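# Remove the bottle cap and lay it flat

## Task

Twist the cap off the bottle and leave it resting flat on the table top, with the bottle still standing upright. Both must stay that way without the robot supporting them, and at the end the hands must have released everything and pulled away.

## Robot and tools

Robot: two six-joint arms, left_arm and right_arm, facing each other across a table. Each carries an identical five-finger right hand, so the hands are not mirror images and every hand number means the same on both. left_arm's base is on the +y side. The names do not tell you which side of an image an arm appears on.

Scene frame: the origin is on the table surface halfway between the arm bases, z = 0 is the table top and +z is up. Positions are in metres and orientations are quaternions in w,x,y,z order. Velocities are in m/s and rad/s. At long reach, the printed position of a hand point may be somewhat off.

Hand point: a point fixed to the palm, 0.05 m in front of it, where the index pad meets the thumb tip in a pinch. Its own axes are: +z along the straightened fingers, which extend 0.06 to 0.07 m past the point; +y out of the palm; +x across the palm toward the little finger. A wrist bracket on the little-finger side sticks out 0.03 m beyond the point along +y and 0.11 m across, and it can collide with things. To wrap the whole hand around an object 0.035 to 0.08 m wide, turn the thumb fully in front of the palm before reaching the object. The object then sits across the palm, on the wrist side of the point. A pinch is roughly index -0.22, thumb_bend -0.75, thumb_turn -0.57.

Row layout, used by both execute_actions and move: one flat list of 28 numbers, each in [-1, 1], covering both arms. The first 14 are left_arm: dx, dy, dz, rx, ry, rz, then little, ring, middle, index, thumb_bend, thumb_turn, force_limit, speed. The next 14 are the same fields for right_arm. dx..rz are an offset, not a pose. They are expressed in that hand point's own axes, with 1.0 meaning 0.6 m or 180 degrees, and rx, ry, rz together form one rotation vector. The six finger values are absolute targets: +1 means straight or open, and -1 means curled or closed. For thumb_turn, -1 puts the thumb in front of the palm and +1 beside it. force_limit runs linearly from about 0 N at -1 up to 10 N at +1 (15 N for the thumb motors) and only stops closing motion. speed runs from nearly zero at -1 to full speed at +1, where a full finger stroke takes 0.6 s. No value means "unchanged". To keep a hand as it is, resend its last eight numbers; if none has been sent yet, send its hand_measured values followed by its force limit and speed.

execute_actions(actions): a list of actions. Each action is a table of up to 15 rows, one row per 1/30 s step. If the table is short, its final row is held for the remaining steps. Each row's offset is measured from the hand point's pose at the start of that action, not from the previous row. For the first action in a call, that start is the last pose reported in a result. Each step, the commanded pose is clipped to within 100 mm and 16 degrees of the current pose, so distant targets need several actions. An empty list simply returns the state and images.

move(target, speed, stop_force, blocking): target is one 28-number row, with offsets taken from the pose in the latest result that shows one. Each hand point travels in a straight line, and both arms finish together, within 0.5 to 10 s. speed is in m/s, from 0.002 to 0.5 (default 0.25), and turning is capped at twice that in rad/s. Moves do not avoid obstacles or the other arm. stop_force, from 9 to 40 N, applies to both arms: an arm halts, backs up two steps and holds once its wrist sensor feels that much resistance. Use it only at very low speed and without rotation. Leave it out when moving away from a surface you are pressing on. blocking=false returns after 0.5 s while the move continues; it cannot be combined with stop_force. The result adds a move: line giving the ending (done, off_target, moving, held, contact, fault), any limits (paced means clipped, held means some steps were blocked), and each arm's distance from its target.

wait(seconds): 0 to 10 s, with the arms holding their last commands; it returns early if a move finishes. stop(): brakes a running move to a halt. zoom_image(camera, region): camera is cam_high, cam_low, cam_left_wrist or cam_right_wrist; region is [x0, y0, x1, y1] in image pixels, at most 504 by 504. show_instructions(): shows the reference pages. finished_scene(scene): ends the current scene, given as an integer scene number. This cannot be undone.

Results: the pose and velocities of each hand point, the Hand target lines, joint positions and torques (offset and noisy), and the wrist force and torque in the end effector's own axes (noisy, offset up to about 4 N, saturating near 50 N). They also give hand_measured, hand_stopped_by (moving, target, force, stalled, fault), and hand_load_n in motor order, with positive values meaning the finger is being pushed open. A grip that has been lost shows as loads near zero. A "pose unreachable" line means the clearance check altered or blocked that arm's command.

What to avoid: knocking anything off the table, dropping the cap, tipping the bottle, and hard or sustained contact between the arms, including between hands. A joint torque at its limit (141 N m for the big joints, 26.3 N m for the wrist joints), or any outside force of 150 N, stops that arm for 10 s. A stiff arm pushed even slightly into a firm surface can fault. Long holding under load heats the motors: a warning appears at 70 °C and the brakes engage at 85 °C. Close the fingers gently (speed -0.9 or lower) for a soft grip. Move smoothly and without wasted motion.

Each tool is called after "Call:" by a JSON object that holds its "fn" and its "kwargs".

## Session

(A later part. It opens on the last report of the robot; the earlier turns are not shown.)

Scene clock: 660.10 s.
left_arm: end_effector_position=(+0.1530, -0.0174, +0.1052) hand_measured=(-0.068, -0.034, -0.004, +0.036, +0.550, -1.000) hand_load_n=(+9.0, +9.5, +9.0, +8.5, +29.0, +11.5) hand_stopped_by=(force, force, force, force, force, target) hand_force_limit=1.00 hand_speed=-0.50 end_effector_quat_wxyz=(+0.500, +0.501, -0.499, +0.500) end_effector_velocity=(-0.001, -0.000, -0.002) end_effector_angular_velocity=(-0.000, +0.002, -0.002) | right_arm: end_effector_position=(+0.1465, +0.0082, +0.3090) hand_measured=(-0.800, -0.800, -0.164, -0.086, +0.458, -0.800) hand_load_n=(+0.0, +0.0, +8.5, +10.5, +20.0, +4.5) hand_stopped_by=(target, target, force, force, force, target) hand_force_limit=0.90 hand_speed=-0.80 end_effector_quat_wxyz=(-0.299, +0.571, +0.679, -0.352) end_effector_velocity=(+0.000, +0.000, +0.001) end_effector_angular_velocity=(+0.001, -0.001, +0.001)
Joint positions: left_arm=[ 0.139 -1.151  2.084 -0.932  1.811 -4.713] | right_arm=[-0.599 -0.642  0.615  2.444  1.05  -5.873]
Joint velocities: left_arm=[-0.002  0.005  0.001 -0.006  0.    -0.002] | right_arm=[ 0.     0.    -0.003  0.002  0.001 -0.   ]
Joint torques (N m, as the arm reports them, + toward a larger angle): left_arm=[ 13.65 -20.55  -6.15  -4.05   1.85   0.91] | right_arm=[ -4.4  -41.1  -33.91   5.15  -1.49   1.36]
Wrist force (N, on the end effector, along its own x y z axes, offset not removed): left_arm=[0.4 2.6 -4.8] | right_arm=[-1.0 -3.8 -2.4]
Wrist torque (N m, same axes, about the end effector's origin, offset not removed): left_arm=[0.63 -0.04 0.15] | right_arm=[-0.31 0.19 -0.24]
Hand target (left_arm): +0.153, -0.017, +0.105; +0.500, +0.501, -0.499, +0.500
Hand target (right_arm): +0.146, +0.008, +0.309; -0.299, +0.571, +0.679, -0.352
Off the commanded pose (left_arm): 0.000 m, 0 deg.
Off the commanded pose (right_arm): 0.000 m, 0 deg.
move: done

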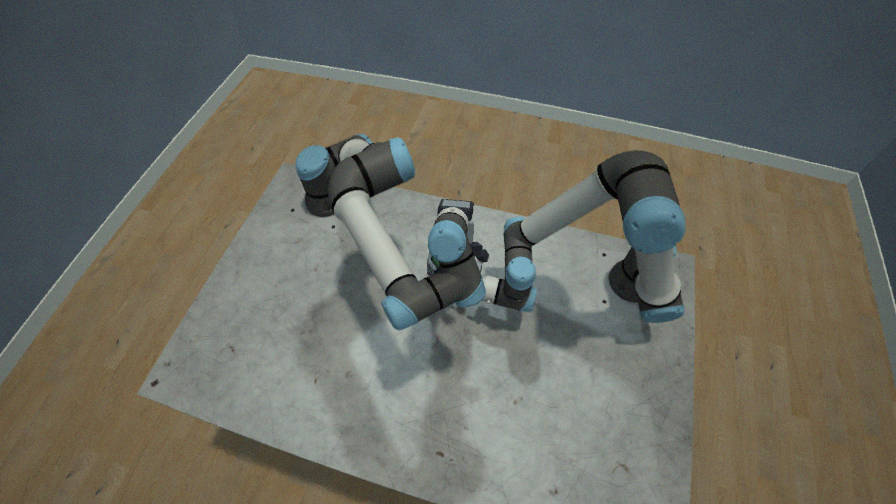

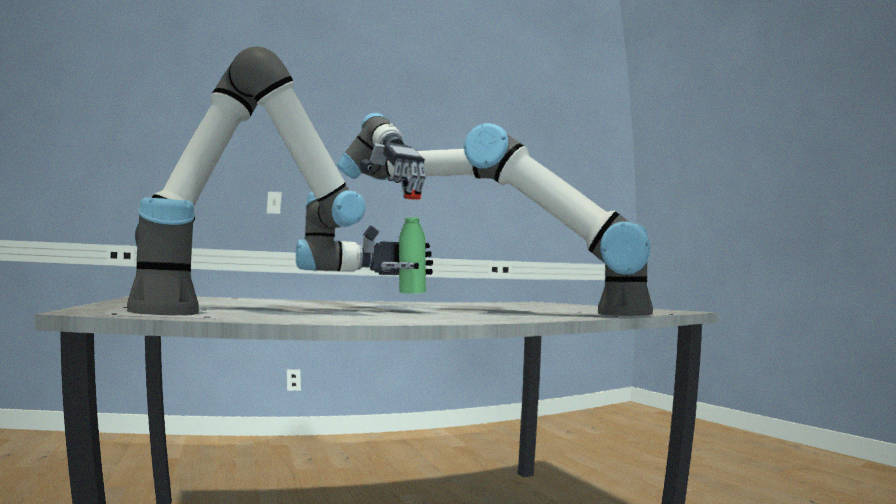

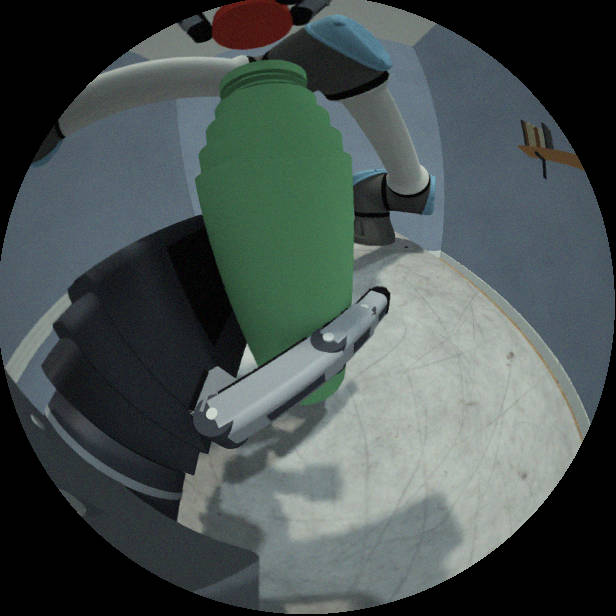

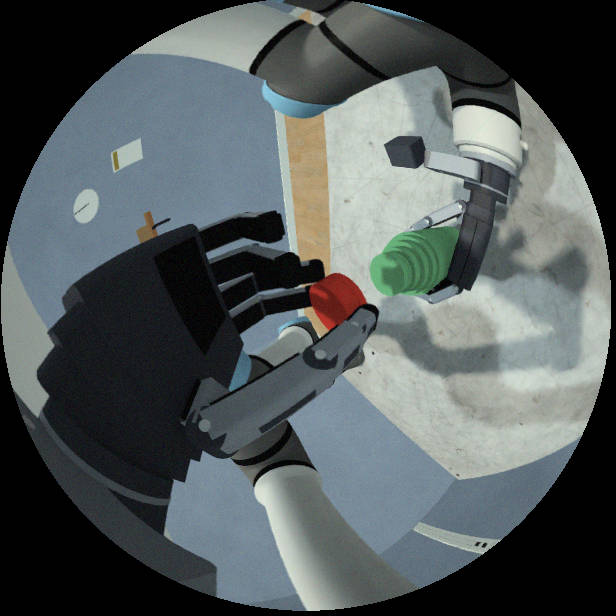

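Call:
{"fn": "move", "kwargs": {"target": [-0.0667,0,0,0,0,0,-0.98,-0.98,-0.98,-0.98,-0.98,-1,1.0,-0.5, -0.33885,0.35157,0.10523,0,0.5006,0.3505,-0.8,-0.8,-0.6,-0.63,-0.6,-0.8,0.9,-0.8], "speed": 0.3}}

Scene clock: 717.73 s.
left_arm: end_effector_position=(+0.1530, -0.0174, +0.0652) hand_measured=(-0.068, -0.034, -0.004, +0.036, +0.550, -1.000) hand_load_n=(+9.0, +9.5, +9.0, +8.5, +29.0, +11.5) hand_stopped_by=(force, force, force, force, force, target) hand_force_limit=1.00 hand_speed=-0.50 end_effector_quat_wxyz=(+0.500, +0.501, -0.499, +0.500) end_effector_velocity=(-0.000, -0.001, +0.001) end_effector_angular_velocity=(-0.003, -0.001, -0.001) | right_arm: end_effector_position=(+0.2496, -0.1804, +0.1002) hand_measured=(-0.800, -0.800, -0.164, -0.086, +0.458, -0.800) hand_load_n=(+0.0, +0.0, +8.0, +10.5, +20.0, +4.5) hand_stopped_by=(target, target, force, force, force, target) hand_force_limit=0.90 hand_speed=-0.80 end_effector_quat_wxyz=(-0.461, +0.883, -0.078, +0.041) end_effector_velocity=(+0.000, -0.001, -0.001) end_effector_angular_velocity=(-0.001, -0.002, -0.013)
Joint positions: left_arm=[ 0.139 -1.061  2.098 -1.038  1.811 -4.713] | right_arm=[-1.339 -1.334  2.022  0.532  0.654 -4.281]
Joint velocities: left_arm=[-0.001  0.    -0.002 -0.001  0.    -0.   ] | right_arm=[-0.001 -0.007  0.008 -0.016  0.006  0.018]
Joint torques (N m, as the arm reports them, + toward a larger angle): left_arm=[ 13.06 -23.46  -5.25  -4.13   1.99   2.13] | right_arm=[ -6.71 -33.74   0.13  -0.61   0.56   2.27]
Wrist force (N, on the end effector, along its own x y z axes, offset not removed): left_arm=[-1.5 0.7 0.2] | right_arm=[0.4 -5.0 -1.2]
Wrist torque (N m, same axes, about the end effector's origin, offset not removed): left_arm=[-0.02 0.27 0.16] | right_arm=[-0.69 0.06 -0.22]
Hand target (left_arm): +0.153, -0.017, +0.065; +0.500, +0.501, -0.499, +0.500
Hand target (right_arm): +0.250, -0.180, +0.100; -0.461, +0.883, -0.079, +0.042
Off the commanded pose (left_arm): 0.000 m, 0 deg.
Off the commanded pose (right_arm): 0.001 m, 0 deg.
move: done

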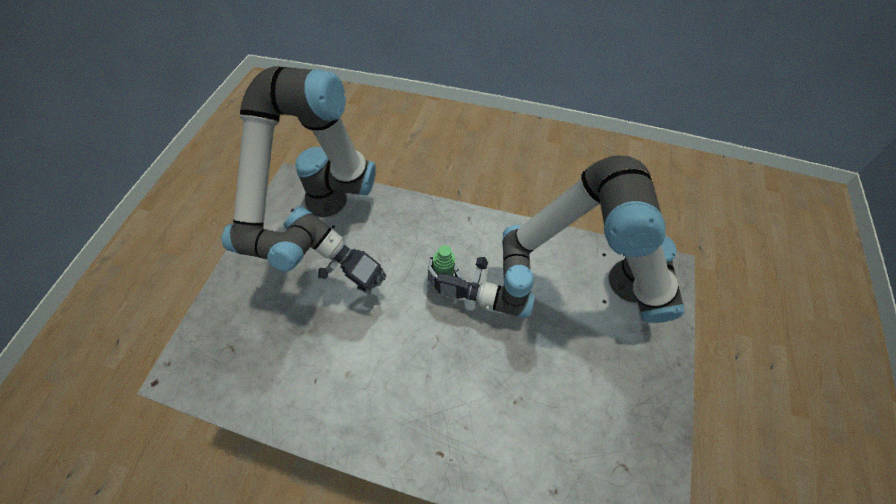

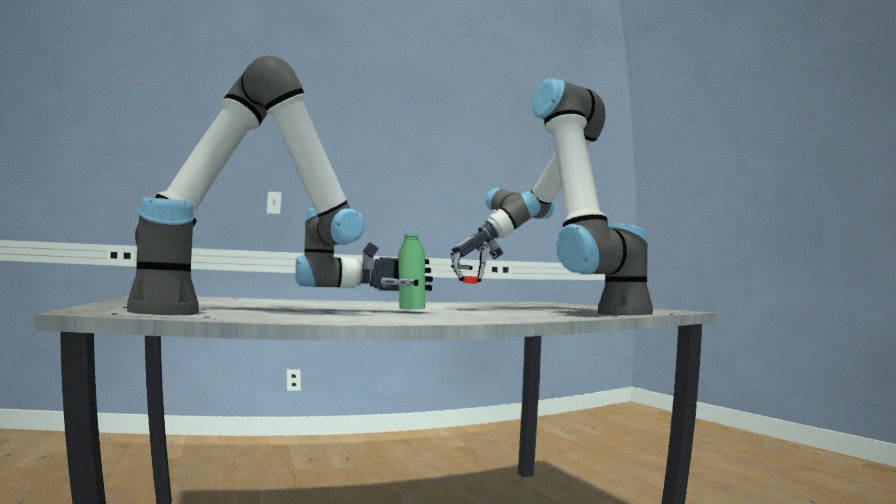

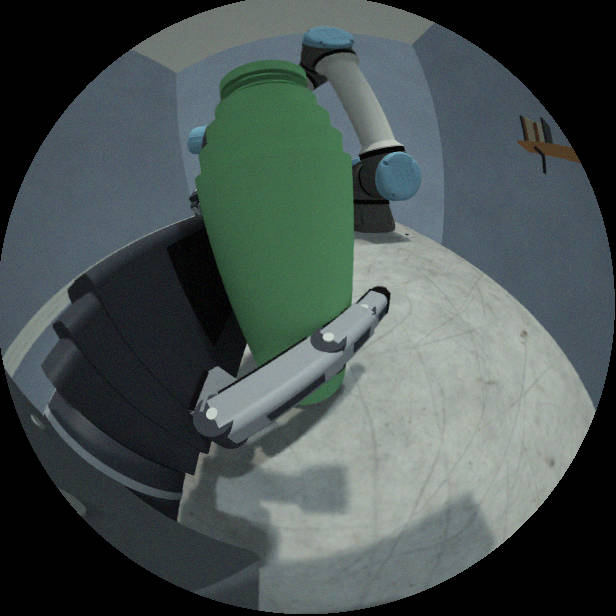

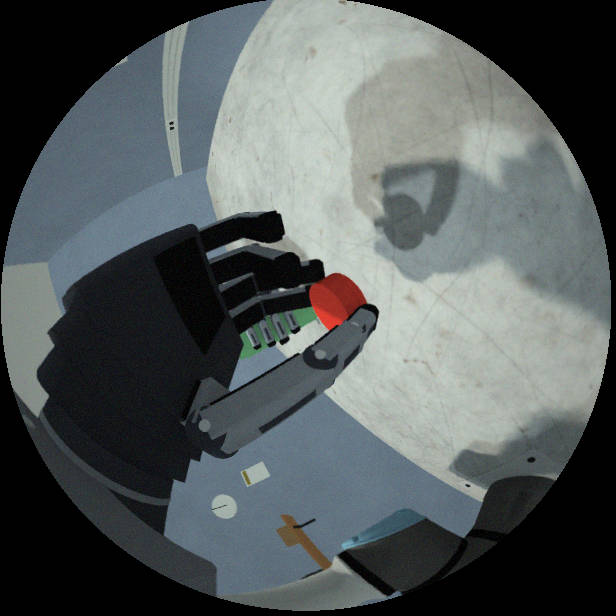

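Call:
{"fn": "move", "kwargs": {"target": [-0.0075,0,0,0,0,0,-0.98,-0.98,-0.98,-0.98,-0.98,-1,1.0,-0.5, 0,0.0901,0.0631,0,0,0,-0.8,-0.8,-0.6,-0.63,-0.6,-0.8,0.9,-0.8], "speed": 0.1}}

Call:
{"fn": "zoom_image", "kwargs": {"camera": "cam_low", "region": [360, 230, 520, 330]}}

Scene clock: 726.47 s.
left_arm: end_effector_position=(+0.1530, -0.0174, +0.0607) hand_measured=(-0.068, -0.034, -0.004, +0.036, +0.550, -1.000) hand_load_n=(+9.0, +9.5, +9.0, +8.5, +29.0, +11.5) hand_stopped_by=(force, force, force, force, force, target) hand_force_limit=1.00 hand_speed=-0.50 end_effector_quat_wxyz=(+0.500, +0.501, -0.499, +0.500) end_effector_velocity=(-0.000, -0.001, +0.000) end_effector_angular_velocity=(-0.001, -0.001, -0.000) | right_arm: end_effector_position=(+0.2496, -0.1803, +0.0344) hand_measured=(-0.800, -0.800, -0.164, -0.086, +0.458, -0.800) hand_load_n=(+0.0, +0.0, +8.0, +10.5, +20.0, +4.5) hand_stopped_by=(target, target, force, force, force, target) hand_force_limit=0.90 hand_speed=-0.80 end_effector_quat_wxyz=(-0.461, +0.883, -0.078, +0.041) end_effector_velocity=(+0.001, +0.000, -0.002) end_effector_angular_velocity=(-0.000, -0.001, -0.000)
Joint positions: left_arm=[ 0.139 -1.05   2.099 -1.049  1.811 -4.713] | right_arm=[-1.339 -1.212  2.08   0.35   0.654 -4.28 ]
Joint velocities: left_arm=[-0.     0.    -0.002  0.    -0.     0.001] | right_arm=[ 0.001  0.004  0.    -0.006  0.001  0.001]
Joint torques (N m, as the arm reports them, + toward a larger angle): left_arm=[ 13.02 -23.22  -5.03  -3.82   1.92  -0.32] | right_arm=[  6.58 -14.23   2.48  -0.54   0.25   2.16]
Wrist force (N, on the end effector, along its own x y z axes, offset not removed): left_arm=[-1.9 1.5 -0.2] | right_arm=[-1.3 -4.3 -1.8]
Wrist torque (N m, same axes, about the end effector's origin, offset not removed): left_arm=[0.27 0.34 0.04] | right_arm=[-0.42 0.32 -0.33]
Hand target (left_arm): +0.153, -0.017, +0.061; +0.500, +0.501, -0.499, +0.500
Hand target (right_arm): +0.250, -0.180, +0.034; -0.461, +0.883, -0.078, +0.041
Off the commanded pose (left_arm): 0.000 m, 0 deg.
Off the commanded pose (right_arm): 0.000 m, 0 deg.
move: done

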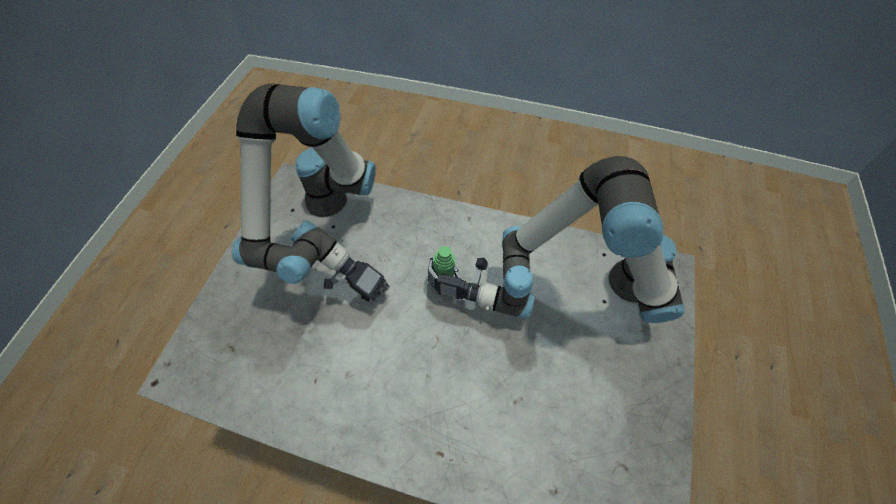

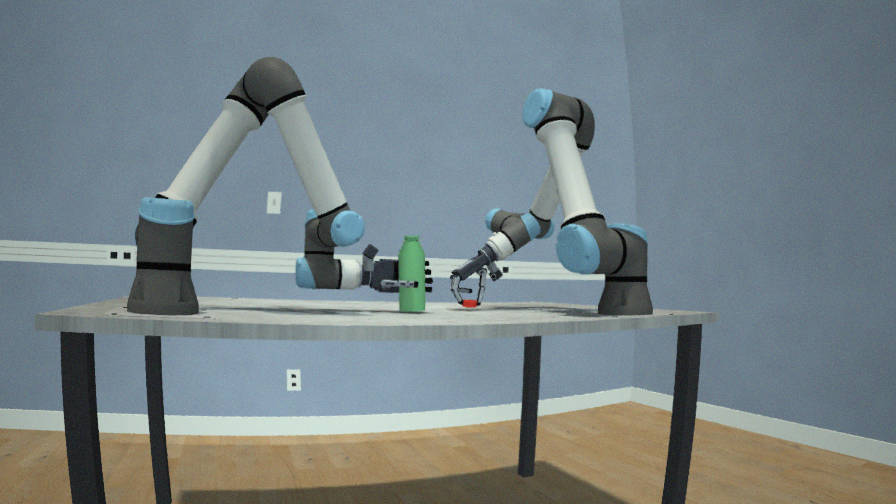

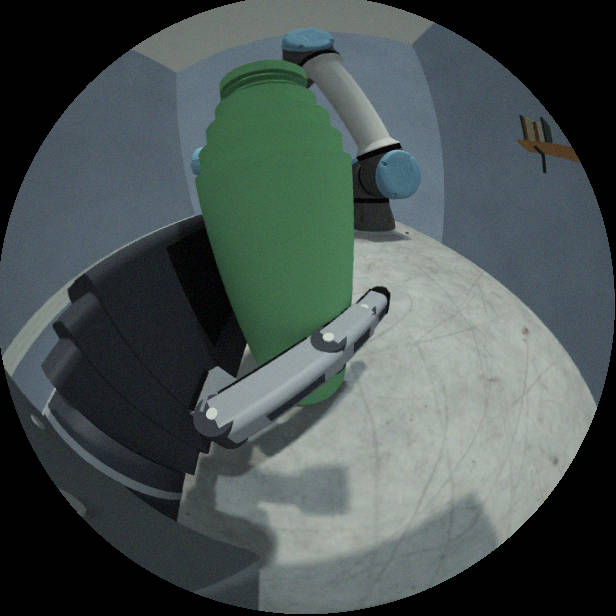

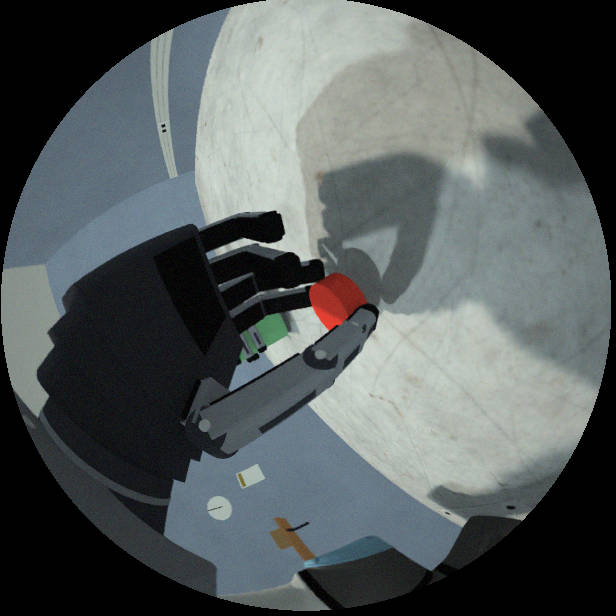

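Region (360, 230, 520, 330) of cam_low's 896x504 image, scaled by 3.150, with more detail than that image has; it fills the top 315 rows of this view, and the rest is white.

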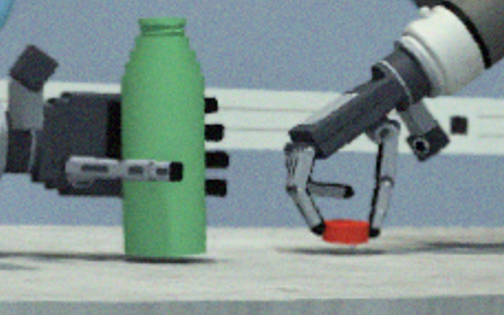

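Call:
{"fn": "move", "kwargs": {"target": [-0.0233,0,0,0,0,0,-0.98,-0.98,-0.98,-0.98,-0.98,-1,1.0,-0.5, 0,0.03004,0.02103,0,0,0,-0.8,-0.8,-0.6,-0.63,-0.6,-0.8,0.9,-0.8], "speed": 0.01, "stop_force": 9}}

Call:
{"fn": "zoom_image", "kwargs": {"camera": "cam_low", "region": [360, 230, 520, 330]}}

Scene clock: 735.30 s.
left_arm: end_effector_position=(+0.1531, -0.0174, +0.0552) hand_measured=(-0.068, -0.034, -0.004, +0.036, +0.550, -1.000) hand_load_n=(+10.5, +10.5, +9.5, +8.0, +29.0, +9.5) hand_stopped_by=(force, force, force, force, force, target) hand_force_limit=1.00 hand_speed=-0.50 end_effector_quat_wxyz=(+0.500, +0.501, -0.499, +0.500) end_effector_velocity=(-0.000, +0.000, -0.000) end_effector_angular_velocity=(+0.001, +0.001, -0.000) | right_arm: end_effector_position=(+0.2494, -0.1803, +0.0213) hand_measured=(-0.800, -0.800, -0.164, -0.086, +0.458, -0.800) hand_load_n=(+0.0, +0.0, +7.5, +10.5, +19.5, +3.5) hand_stopped_by=(target, target, force, force, force, target) hand_force_limit=0.90 hand_speed=-0.80 end_effector_quat_wxyz=(-0.461, +0.883, -0.078, +0.041) end_effector_velocity=(-0.001, -0.000, +0.004) end_effector_angular_velocity=(-0.000, +0.004, -0.000)
Joint positions: left_arm=[ 0.139 -1.037  2.1   -1.063  1.812 -4.713] | right_arm=[-1.339 -1.184  2.089  0.315  0.654 -4.28 ]
Joint velocities: left_arm=[-0.    -0.     0.001  0.     0.    -0.001] | right_arm=[-0.    -0.008 -0.001  0.011  0.     0.001]
Joint torques (N m, as the arm reports them, + toward a larger angle): left_arm=[ 10.31 -31.11  -5.04   2.77   1.86   0.  ] | right_arm=[  5.43 -38.56 -22.18   4.25   0.29   0.36]
Wrist force (N, on the end effector, along its own x y z axes, offset not removed): left_arm=[5.6 -0.5 2.1] | right_arm=[2.9 -4.2 -3.1]
Wrist torque (N m, same axes, about the end effector's origin, offset not removed): left_arm=[0.12 0.13 -0.21] | right_arm=[-0.35 -0.34 -0.06]
Hand target (left_arm): +0.153, -0.017, +0.055; +0.500, +0.501, -0.499, +0.500
Hand target (right_arm): +0.250, -0.180, +0.022; -0.461, +0.883, -0.078, +0.041
Off the commanded pose (left_arm): 0.009 m, 0 deg.
Off the commanded pose (right_arm): 0.009 m, 0 deg.
move: contact (left_arm, right_arm)

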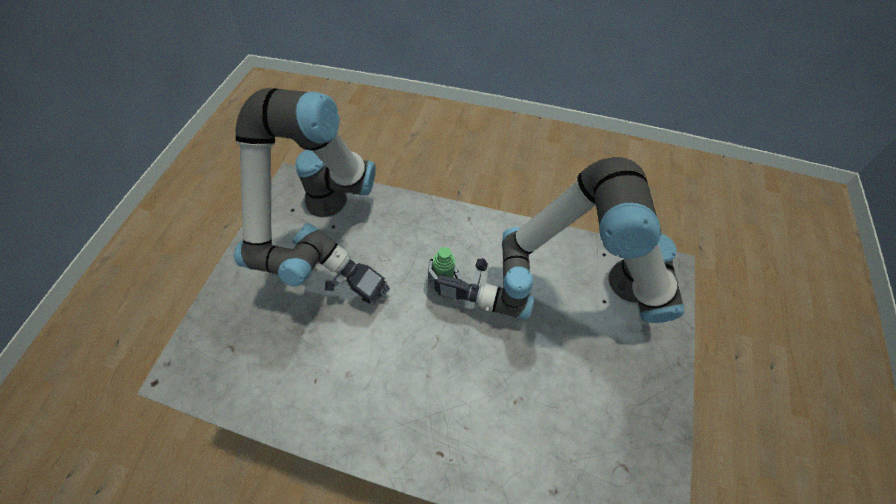

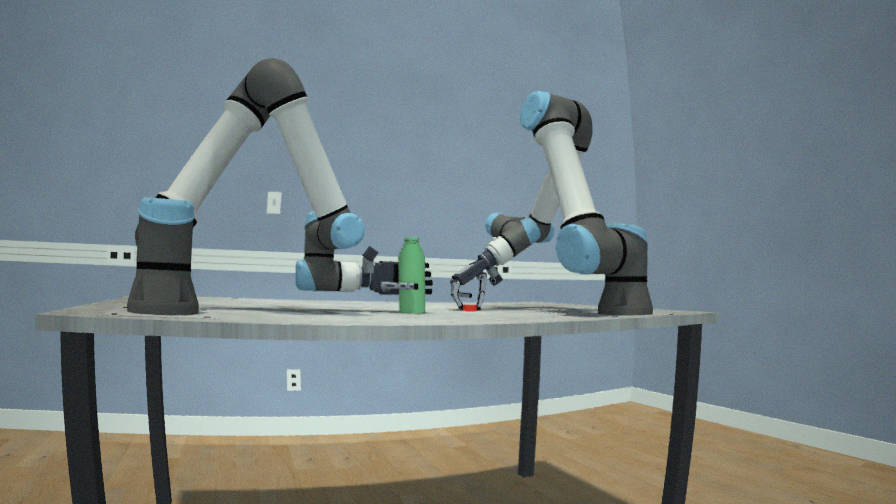

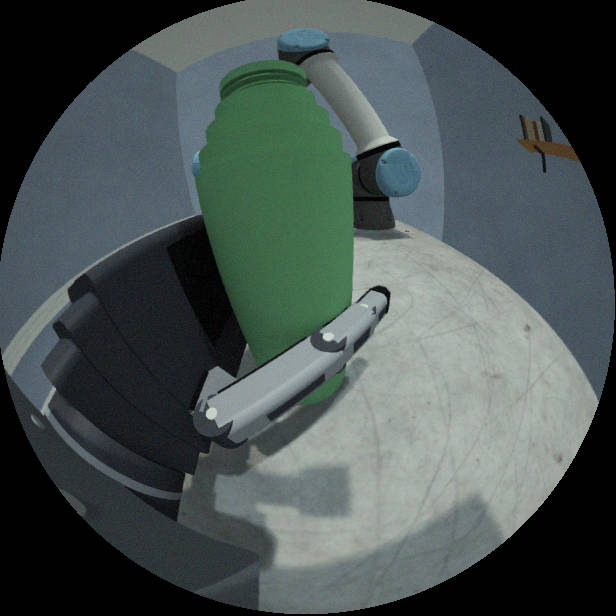

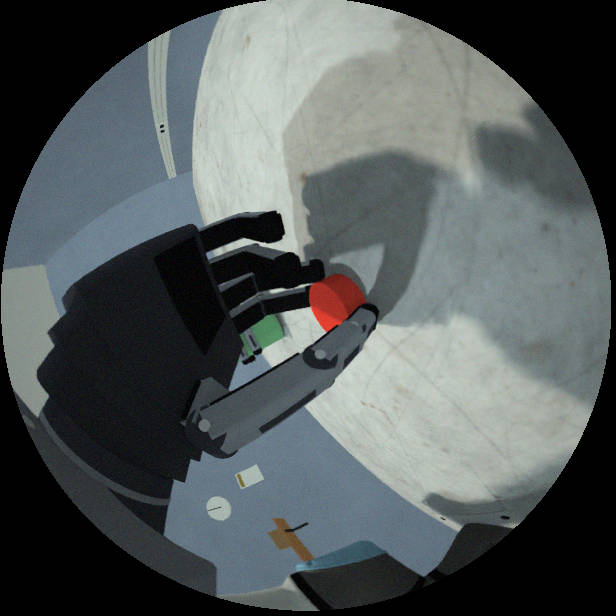

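Region (360, 230, 520, 330) of cam_low's 896x504 image, scaled by 3.150, with more detail than that image has; it fills the top 315 rows of this view, and the rest is white.

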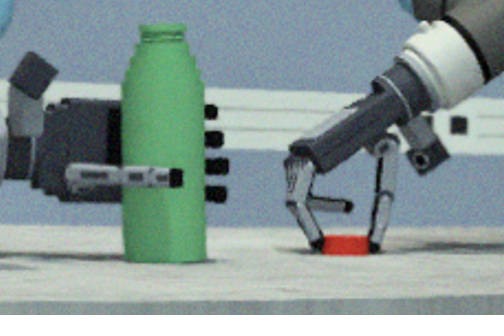

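Both are resting on the table. Releasing both grips now.

Call:
{"fn": "move", "kwargs": {"target": [0.0005,0,0,0,0,0,0.9,0.9,0.9,0.9,1.0,-1,1.0,0.0, 0,-0.0041,-0.00287,0,0,0,-0.8,-0.8,0.12,0.12,0.62,-0.8,0.9,-0.3], "speed": 0.004}}

Call:
{"fn": "zoom_image", "kwargs": {"camera": "cam_low", "region": [360, 230, 520, 330]}}

Scene clock: 750.40 s.
left_arm: end_effector_position=(+0.1531, -0.0174, +0.0555) hand_measured=(+0.900, +0.900, +0.900, +0.900, +1.000, -1.000) hand_load_n=(+0.0, +0.0, +0.0, +0.0, +0.0, +0.0) hand_stopped_by=(target, target, target, target, target, target) hand_force_limit=1.00 hand_speed=0.00 end_effector_quat_wxyz=(+0.500, +0.501, -0.499, +0.500) end_effector_velocity=(-0.001, -0.000, +0.000) end_effector_angular_velocity=(+0.000, +0.001, -0.002) | right_arm: end_effector_position=(+0.2494, -0.1803, +0.0242) hand_measured=(-0.800, -0.800, +0.120, +0.120, +0.620, -0.800) hand_load_n=(+0.0, +0.0, +0.0, +0.0, +0.0, +0.0) hand_stopped_by=(target, target, target, target, target, target) hand_force_limit=0.90 hand_speed=-0.30 end_effector_quat_wxyz=(-0.461, +0.883, -0.078, +0.041) end_effector_velocity=(-0.000, +0.000, +0.001) end_effector_angular_velocity=(-0.000, +0.001, -0.001)
Joint positions: left_arm=[ 0.139 -1.038  2.1   -1.062  1.812 -4.713] | right_arm=[-1.339 -1.191  2.087  0.323  0.654 -4.28 ]
Joint velocities: left_arm=[-0.002 -0.    -0.     0.001 -0.    -0.001] | right_arm=[ 0.    -0.002 -0.     0.002  0.     0.001]
Joint torques (N m, as the arm reports them, + toward a larger angle): left_arm=[ -1.18 -36.52 -15.51   0.96   1.43  -0.06] | right_arm=[  4.36 -36.3  -25.38   4.27  -0.1    1.44]
Wrist force (N, on the end effector, along its own x y z axes, offset not removed): left_arm=[1.4 -0.7 0.0] | right_arm=[-1.2 -6.2 -3.7]
Wrist torque (N m, same axes, about the end effector's origin, offset not removed): left_arm=[0.08 -0.38 0.11] | right_arm=[-0.73 0.48 -0.41]
Hand target (left_arm): +0.153, -0.017, +0.056; +0.500, +0.501, -0.499, +0.500
Hand target (right_arm): +0.249, -0.180, +0.024; -0.461, +0.883, -0.078, +0.041
Off the commanded pose (left_arm): 0.000 m, 0 deg.
Off the commanded pose (right_arm): 0.000 m, 0 deg.
move: done

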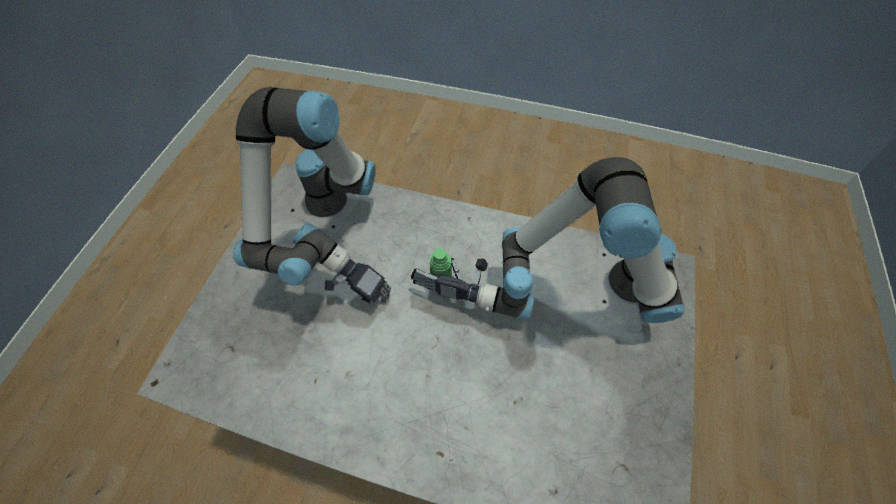

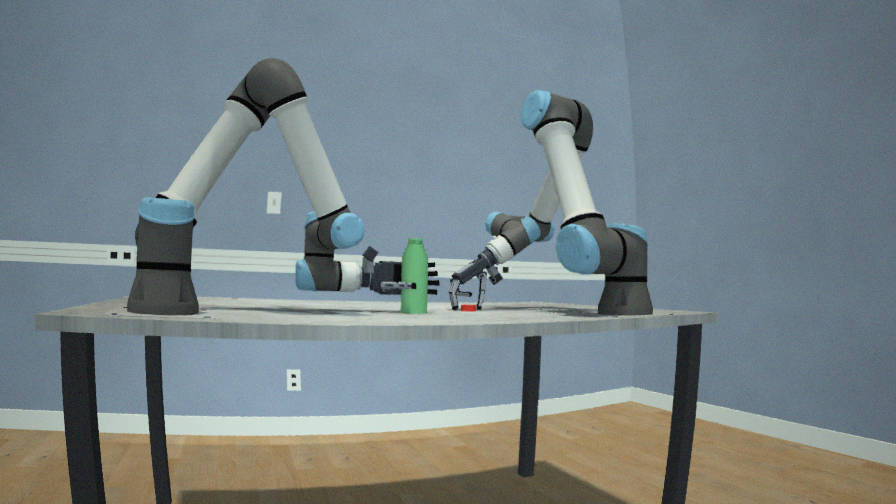

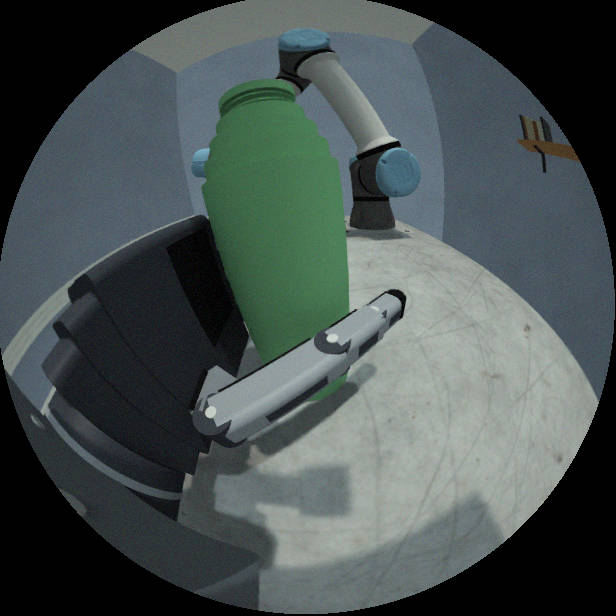

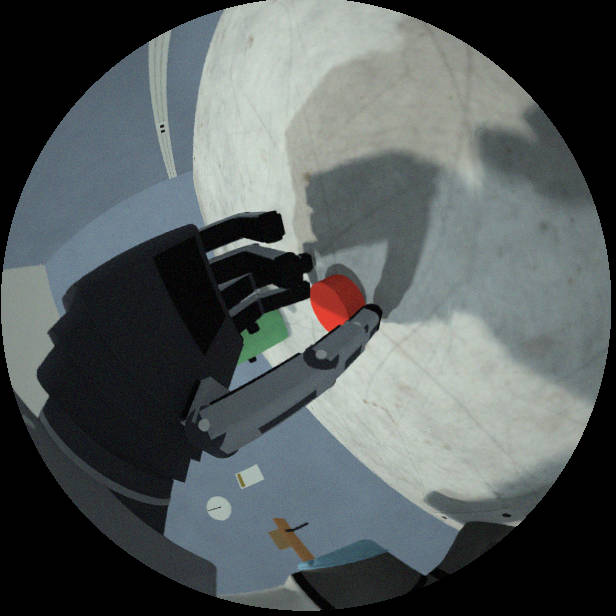

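Region (360, 230, 520, 330) of cam_low's 896x504 image, scaled by 3.150, with more detail than that image has; it fills the top 315 rows of this view, and the rest is white.

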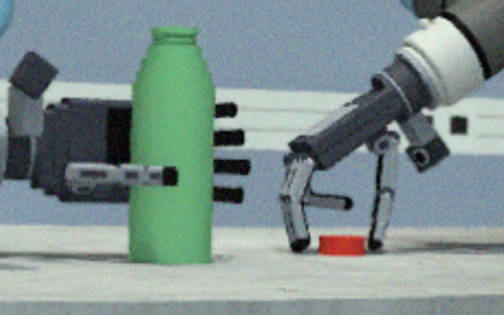

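Both objects are released and stable. Moving both arms clear.

Call:
{"fn": "move", "kwargs": {"target": [0.05,-0.1833,-0.1417,0,0,0,0.9,0.9,0.9,0.9,1.0,-1,1.0,0.0, 0,-0.1365,-0.0956,0,0,0,-0.8,-0.8,0.12,0.12,0.62,-0.8,0.9,-0.3], "speed": 0.12}}

Call:
{"fn": "zoom_image", "kwargs": {"camera": "cam_low", "region": [340, 210, 540, 330]}}

Scene clock: 770.17 s.
left_arm: end_effector_position=(+0.2628, +0.0677, +0.0856) hand_measured=(+0.900, +0.900, +0.900, +0.900, +1.000, -1.000) hand_load_n=(+0.0, +0.0, +0.0, +0.0, +0.0, +0.0) hand_stopped_by=(target, target, target, target, target, target) hand_force_limit=1.00 hand_speed=0.00 end_effector_quat_wxyz=(+0.500, +0.501, -0.499, +0.500) end_effector_velocity=(+0.001, +0.001, +0.001) end_effector_angular_velocity=(+0.000, +0.001, -0.003) | right_arm: end_effector_position=(+0.2495, -0.1804, +0.1241) hand_measured=(-0.800, -0.800, +0.120, +0.120, +0.620, -0.800) hand_load_n=(+0.0, +0.0, +0.0, +0.0, +0.0, +0.0) hand_stopped_by=(target, target, target, target, target, target) hand_force_limit=0.90 hand_speed=-0.30 end_effector_quat_wxyz=(-0.461, +0.883, -0.078, +0.041) end_effector_velocity=(+0.000, -0.000, +0.002) end_effector_angular_velocity=(+0.000, -0.001, +0.001)
Joint positions: left_arm=[ 0.467 -1.094  2.067 -0.973  2.14  -4.714] | right_arm=[-1.339 -1.372  1.994  0.598  0.654 -4.281]
Joint velocities: left_arm=[ 0.004 -0.    -0.003  0.004  0.006 -0.001] | right_arm=[-0.001 -0.002 -0.002  0.005 -0.001 -0.003]
Joint torques (N m, as the arm reports them, + toward a larger angle): left_arm=[ 12.91 -35.69 -23.31   0.89   2.01   1.84] | right_arm=[ -4.72 -34.77 -30.64   4.38  -2.52  -2.32]
Wrist force (N, on the end effector, along its own x y z axes, offset not removed): left_arm=[-0.5 -1.5 -0.9] | right_arm=[-1.1 -4.3 -1.7]
Wrist torque (N m, same axes, about the end effector's origin, offset not removed): left_arm=[-0.21 0.14 -0.03] | right_arm=[-0.56 0.32 -0.39]
Hand target (left_arm): +0.263, +0.068, +0.086; +0.500, +0.501, -0.499, +0.500
Hand target (right_arm): +0.250, -0.180, +0.124; -0.461, +0.883, -0.078, +0.041
Off the commanded pose (left_arm): 0.000 m, 0 deg.
Off the commanded pose (right_arm): 0.000 m, 0 deg.
move: done

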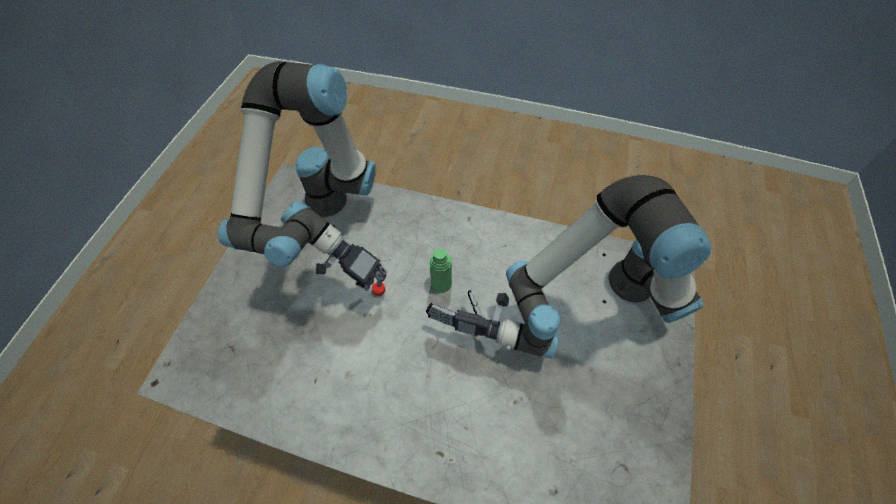

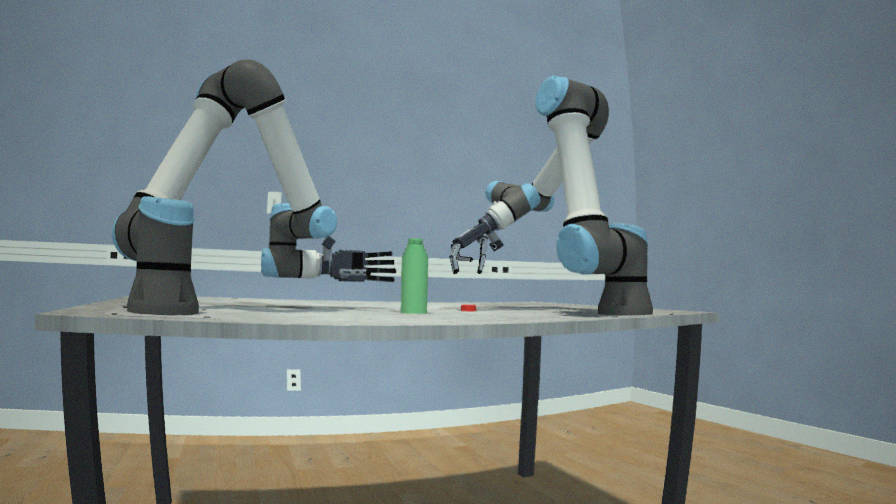

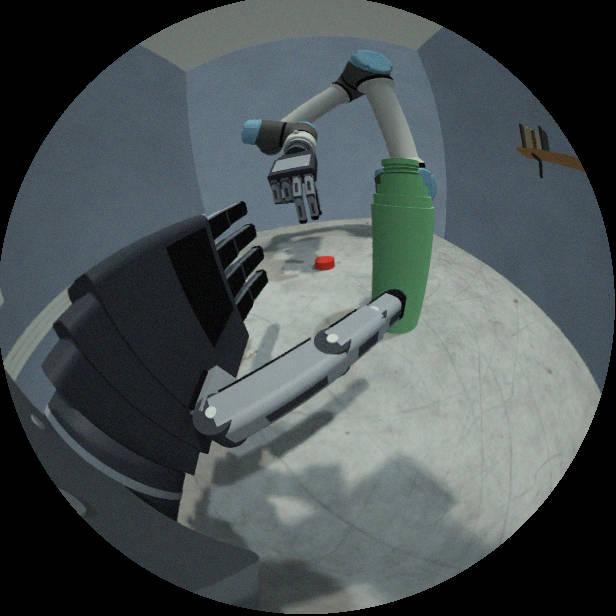

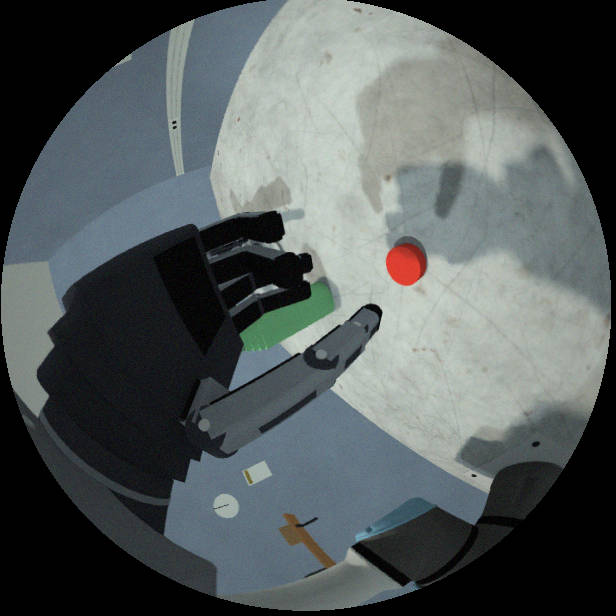

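Region (340, 210, 540, 330) of cam_low's 896x504 image, scaled by 2.520, with more detail than that image has; it fills the top 302 rows of this view, and the rest is white.

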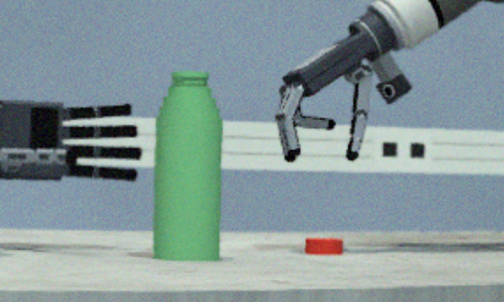

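The cap lies flat on the table, the bottle stands upright, and both hands are clear.

Call:
{"fn": "finished_scene", "kwargs": {"scene": 2}}

The scene is finished: the task was done.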